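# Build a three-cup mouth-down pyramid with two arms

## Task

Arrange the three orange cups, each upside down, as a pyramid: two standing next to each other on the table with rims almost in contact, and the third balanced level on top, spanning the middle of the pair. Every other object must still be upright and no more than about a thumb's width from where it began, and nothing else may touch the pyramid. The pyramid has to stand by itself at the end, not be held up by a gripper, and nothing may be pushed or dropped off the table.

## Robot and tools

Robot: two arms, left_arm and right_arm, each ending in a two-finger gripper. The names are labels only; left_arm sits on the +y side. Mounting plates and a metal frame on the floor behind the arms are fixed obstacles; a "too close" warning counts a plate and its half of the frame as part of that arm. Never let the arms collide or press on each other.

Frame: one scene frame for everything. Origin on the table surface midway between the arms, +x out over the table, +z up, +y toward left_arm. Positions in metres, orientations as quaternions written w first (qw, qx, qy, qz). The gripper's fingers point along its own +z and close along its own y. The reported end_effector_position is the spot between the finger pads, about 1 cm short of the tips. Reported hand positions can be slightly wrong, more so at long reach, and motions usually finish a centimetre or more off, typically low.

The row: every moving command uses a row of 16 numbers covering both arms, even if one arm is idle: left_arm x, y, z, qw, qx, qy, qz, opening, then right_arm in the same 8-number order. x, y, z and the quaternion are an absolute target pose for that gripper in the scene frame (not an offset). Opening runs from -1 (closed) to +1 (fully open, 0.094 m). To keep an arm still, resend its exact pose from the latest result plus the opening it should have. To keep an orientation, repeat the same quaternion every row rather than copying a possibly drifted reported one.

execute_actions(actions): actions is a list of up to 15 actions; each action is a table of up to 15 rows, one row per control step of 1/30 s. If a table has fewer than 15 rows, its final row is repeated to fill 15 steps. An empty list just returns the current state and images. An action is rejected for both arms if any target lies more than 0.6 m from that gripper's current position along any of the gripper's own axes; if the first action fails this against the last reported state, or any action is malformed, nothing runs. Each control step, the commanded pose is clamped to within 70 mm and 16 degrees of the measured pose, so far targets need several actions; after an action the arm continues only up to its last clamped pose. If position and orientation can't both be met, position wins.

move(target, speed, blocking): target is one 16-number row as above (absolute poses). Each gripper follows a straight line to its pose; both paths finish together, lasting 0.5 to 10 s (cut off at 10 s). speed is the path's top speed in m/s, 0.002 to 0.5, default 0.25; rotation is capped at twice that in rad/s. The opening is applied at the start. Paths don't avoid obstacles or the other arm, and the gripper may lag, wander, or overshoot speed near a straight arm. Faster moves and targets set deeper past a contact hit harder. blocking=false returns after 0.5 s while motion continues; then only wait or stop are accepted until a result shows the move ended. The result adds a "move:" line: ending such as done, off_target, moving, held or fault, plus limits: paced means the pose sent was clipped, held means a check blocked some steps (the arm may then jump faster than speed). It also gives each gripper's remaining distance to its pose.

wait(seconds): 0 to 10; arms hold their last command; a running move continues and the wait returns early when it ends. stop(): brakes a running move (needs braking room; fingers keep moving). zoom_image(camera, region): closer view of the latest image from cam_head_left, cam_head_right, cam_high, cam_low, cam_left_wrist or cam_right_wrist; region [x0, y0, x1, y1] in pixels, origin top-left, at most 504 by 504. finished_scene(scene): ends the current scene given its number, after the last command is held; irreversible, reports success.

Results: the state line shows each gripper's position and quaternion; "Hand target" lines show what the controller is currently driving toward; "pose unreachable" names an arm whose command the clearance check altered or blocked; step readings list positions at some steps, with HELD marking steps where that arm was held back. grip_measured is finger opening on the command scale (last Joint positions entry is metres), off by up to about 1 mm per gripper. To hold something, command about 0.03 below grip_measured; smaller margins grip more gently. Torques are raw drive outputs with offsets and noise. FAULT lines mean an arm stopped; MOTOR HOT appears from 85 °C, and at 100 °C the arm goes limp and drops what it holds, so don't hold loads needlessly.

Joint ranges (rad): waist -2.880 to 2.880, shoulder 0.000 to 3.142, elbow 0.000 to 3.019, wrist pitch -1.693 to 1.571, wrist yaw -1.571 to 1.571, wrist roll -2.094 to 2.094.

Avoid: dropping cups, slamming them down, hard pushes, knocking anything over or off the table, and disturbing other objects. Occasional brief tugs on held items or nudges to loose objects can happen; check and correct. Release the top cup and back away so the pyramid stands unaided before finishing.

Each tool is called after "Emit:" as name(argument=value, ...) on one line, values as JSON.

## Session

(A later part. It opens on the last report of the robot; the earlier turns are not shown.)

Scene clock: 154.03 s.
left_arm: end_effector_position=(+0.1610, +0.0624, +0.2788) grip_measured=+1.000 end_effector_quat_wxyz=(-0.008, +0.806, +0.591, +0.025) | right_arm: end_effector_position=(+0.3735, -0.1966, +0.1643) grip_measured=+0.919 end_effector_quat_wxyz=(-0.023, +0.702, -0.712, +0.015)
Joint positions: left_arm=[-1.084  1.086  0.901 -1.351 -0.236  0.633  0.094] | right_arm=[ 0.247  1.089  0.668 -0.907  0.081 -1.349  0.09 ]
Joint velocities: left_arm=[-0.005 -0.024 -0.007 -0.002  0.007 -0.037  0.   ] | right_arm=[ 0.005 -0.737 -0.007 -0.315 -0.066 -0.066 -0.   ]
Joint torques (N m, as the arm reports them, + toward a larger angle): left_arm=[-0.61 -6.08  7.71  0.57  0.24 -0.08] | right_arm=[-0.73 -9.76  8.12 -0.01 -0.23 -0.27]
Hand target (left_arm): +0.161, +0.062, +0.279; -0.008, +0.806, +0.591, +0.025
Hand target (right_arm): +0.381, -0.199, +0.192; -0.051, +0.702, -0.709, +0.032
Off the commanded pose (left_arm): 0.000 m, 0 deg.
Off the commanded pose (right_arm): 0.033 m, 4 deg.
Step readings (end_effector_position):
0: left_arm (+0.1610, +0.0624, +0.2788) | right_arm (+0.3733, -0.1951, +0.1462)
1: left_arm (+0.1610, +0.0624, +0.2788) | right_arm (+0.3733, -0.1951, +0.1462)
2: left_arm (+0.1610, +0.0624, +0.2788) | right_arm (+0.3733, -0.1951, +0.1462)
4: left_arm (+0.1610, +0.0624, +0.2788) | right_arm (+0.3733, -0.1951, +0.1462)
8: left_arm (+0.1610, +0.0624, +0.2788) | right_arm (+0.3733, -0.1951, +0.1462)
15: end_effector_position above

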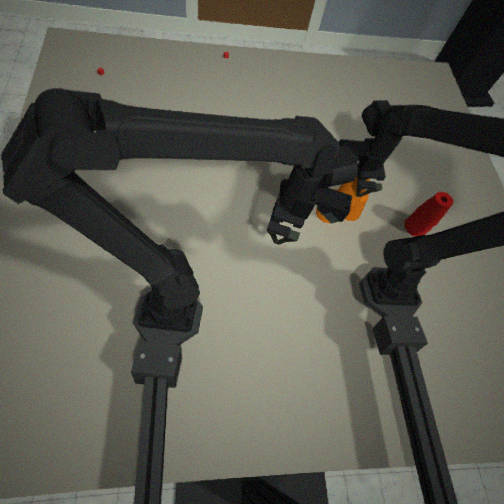

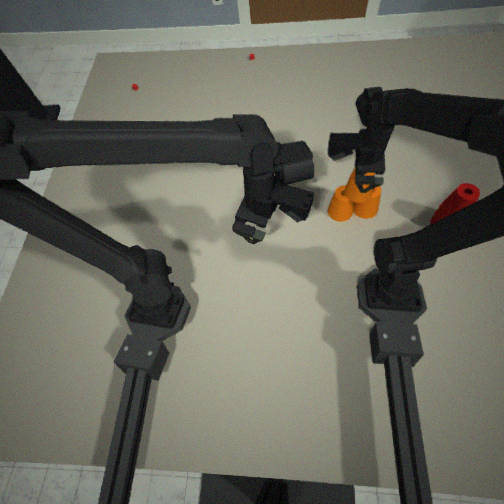

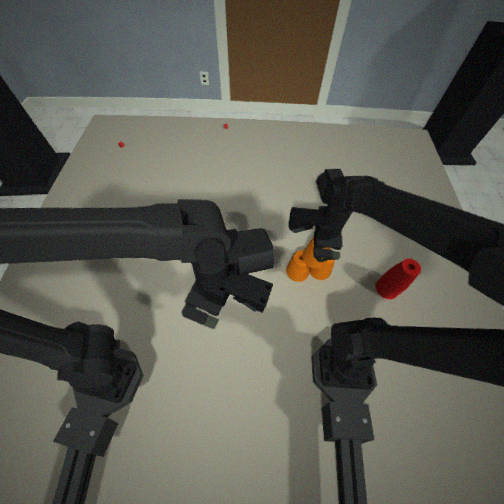

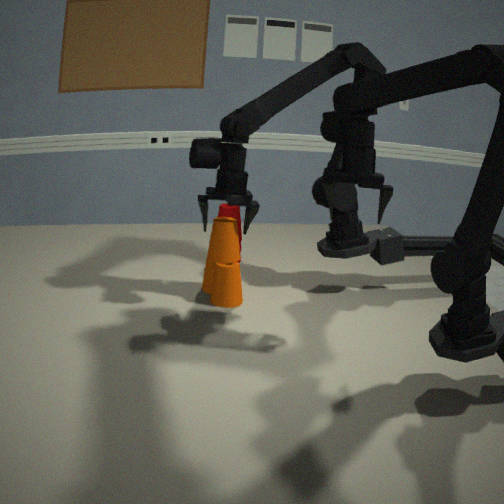

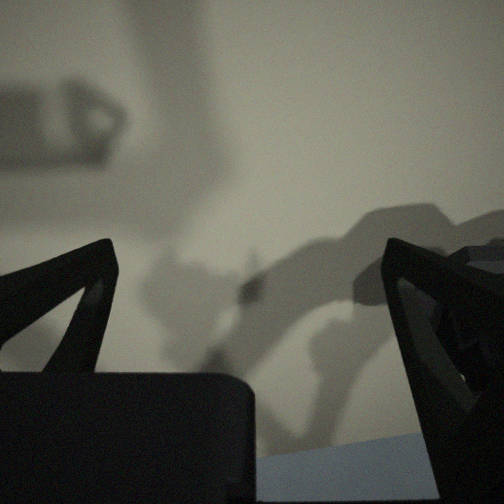

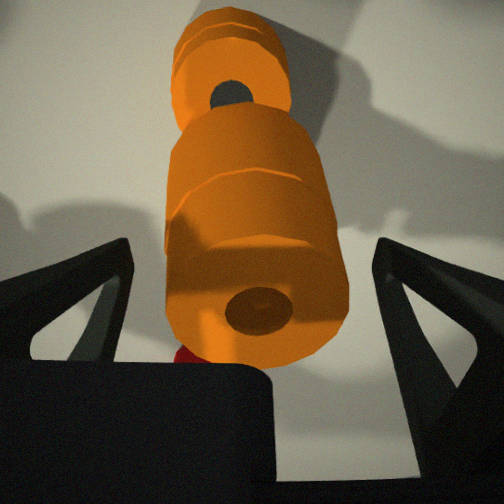

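Emit:
execute_actions(actions=[])

Emit:
zoom_image(camera="cam_head_right", region=[310, 150, 390, 230])

Emit:
zoom_image(camera="cam_low", region=[170, 190, 300, 320])

Scene clock: 154.43 s.
left_arm: end_effector_position=(+0.1610, +0.0624, +0.2788) grip_measured=+1.000 end_effector_quat_wxyz=(-0.008, +0.806, +0.591, +0.025) | right_arm: end_effector_position=(+0.3739, -0.1984, +0.1875) grip_measured=+0.919 end_effector_quat_wxyz=(-0.049, +0.699, -0.713, +0.031)
Joint positions: left_arm=[-1.084  1.086  0.901 -1.351 -0.236  0.633  0.094] | right_arm=[ 0.247  1.005  0.668 -0.931  0.081 -1.349  0.09 ]
Joint velocities: left_arm=[ 0.015  0.005 -0.012 -0.017  0.007  0.051  0.   ] | right_arm=[-0.005 -0.015  0.002 -0.017 -0.007 -0.051 -0.   ]
Joint torques (N m, as the arm reports them, + toward a larger angle): left_arm=[-0.99 -6.43  7.56  0.61  0.23 -0.11] | right_arm=[-0.82 -5.89  8.66  0.37 -0.22 -0.26]
Hand target (left_arm): +0.161, +0.062, +0.279; -0.008, +0.806, +0.591, +0.025
Hand target (right_arm): +0.381, -0.199, +0.192; -0.051, +0.702, -0.709, +0.032
Off the commanded pose (left_arm): 0.000 m, 0 deg.
Off the commanded pose (right_arm): 0.011 m, 1 deg.

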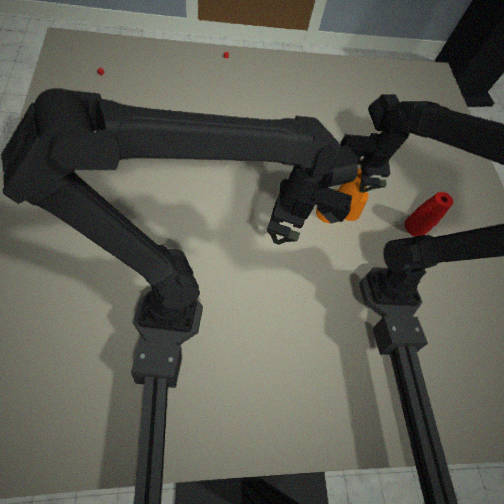

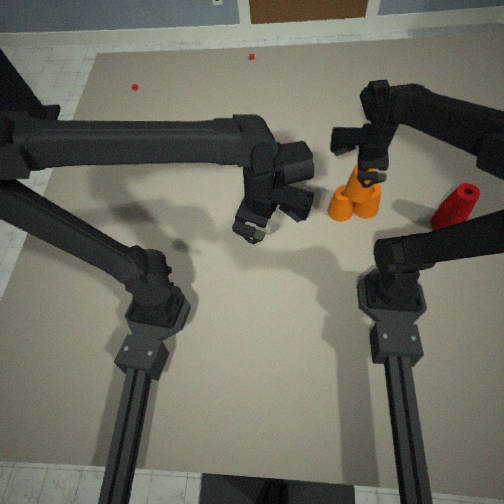

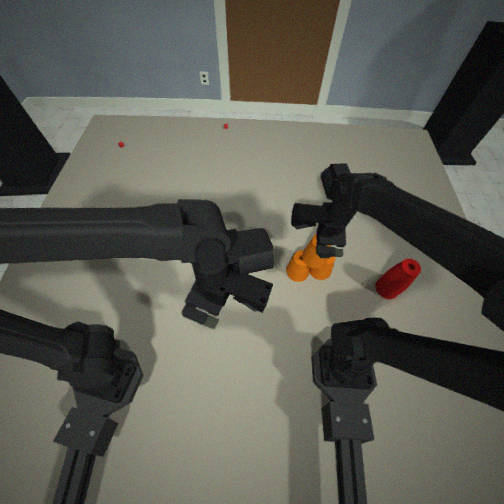

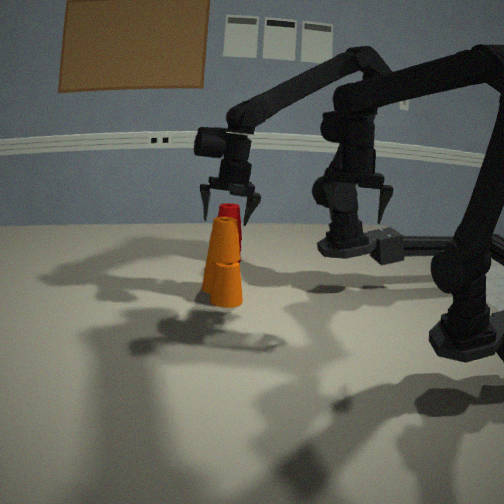

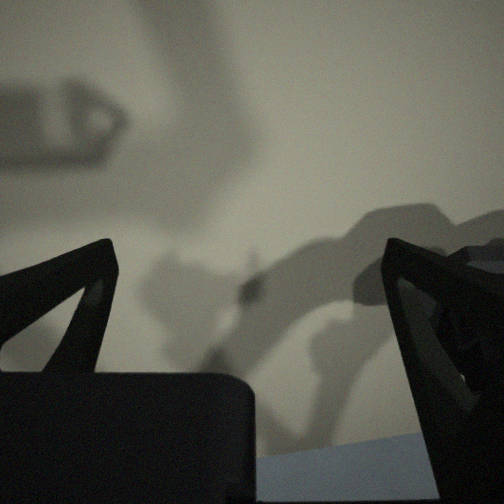

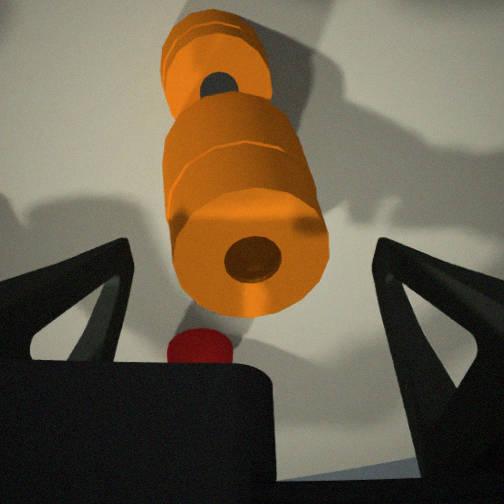

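Region (310, 150, 390, 230) of cam_head_right's 504x504 image, scaled by 6.300, with more detail than that image has.

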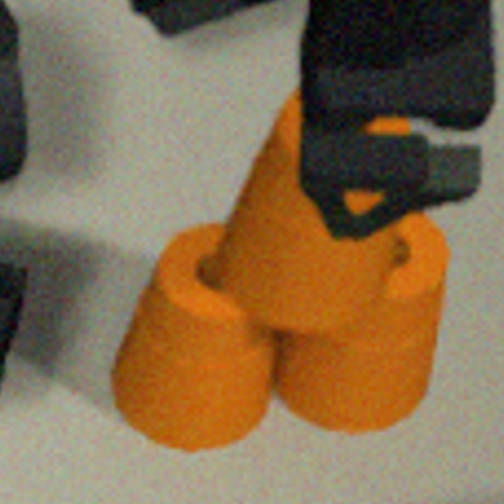

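Region (170, 190, 300, 320) of cam_low's 504x504 image, scaled by 3.877, with more detail than that image has.

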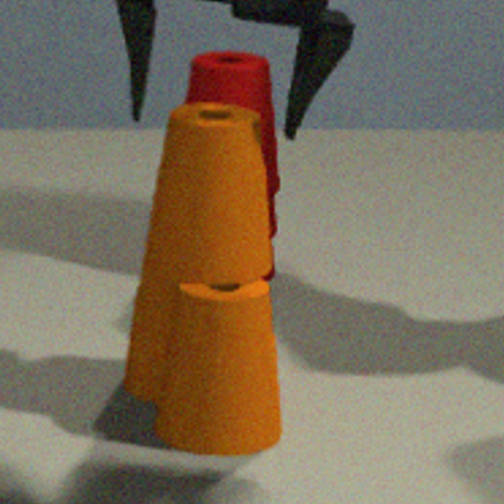

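The pyramid is built: the top cup is centred and level, and the gripper is clear of it.

Emit:
finished_scene(scene=2)

The scene is finished: the task was done.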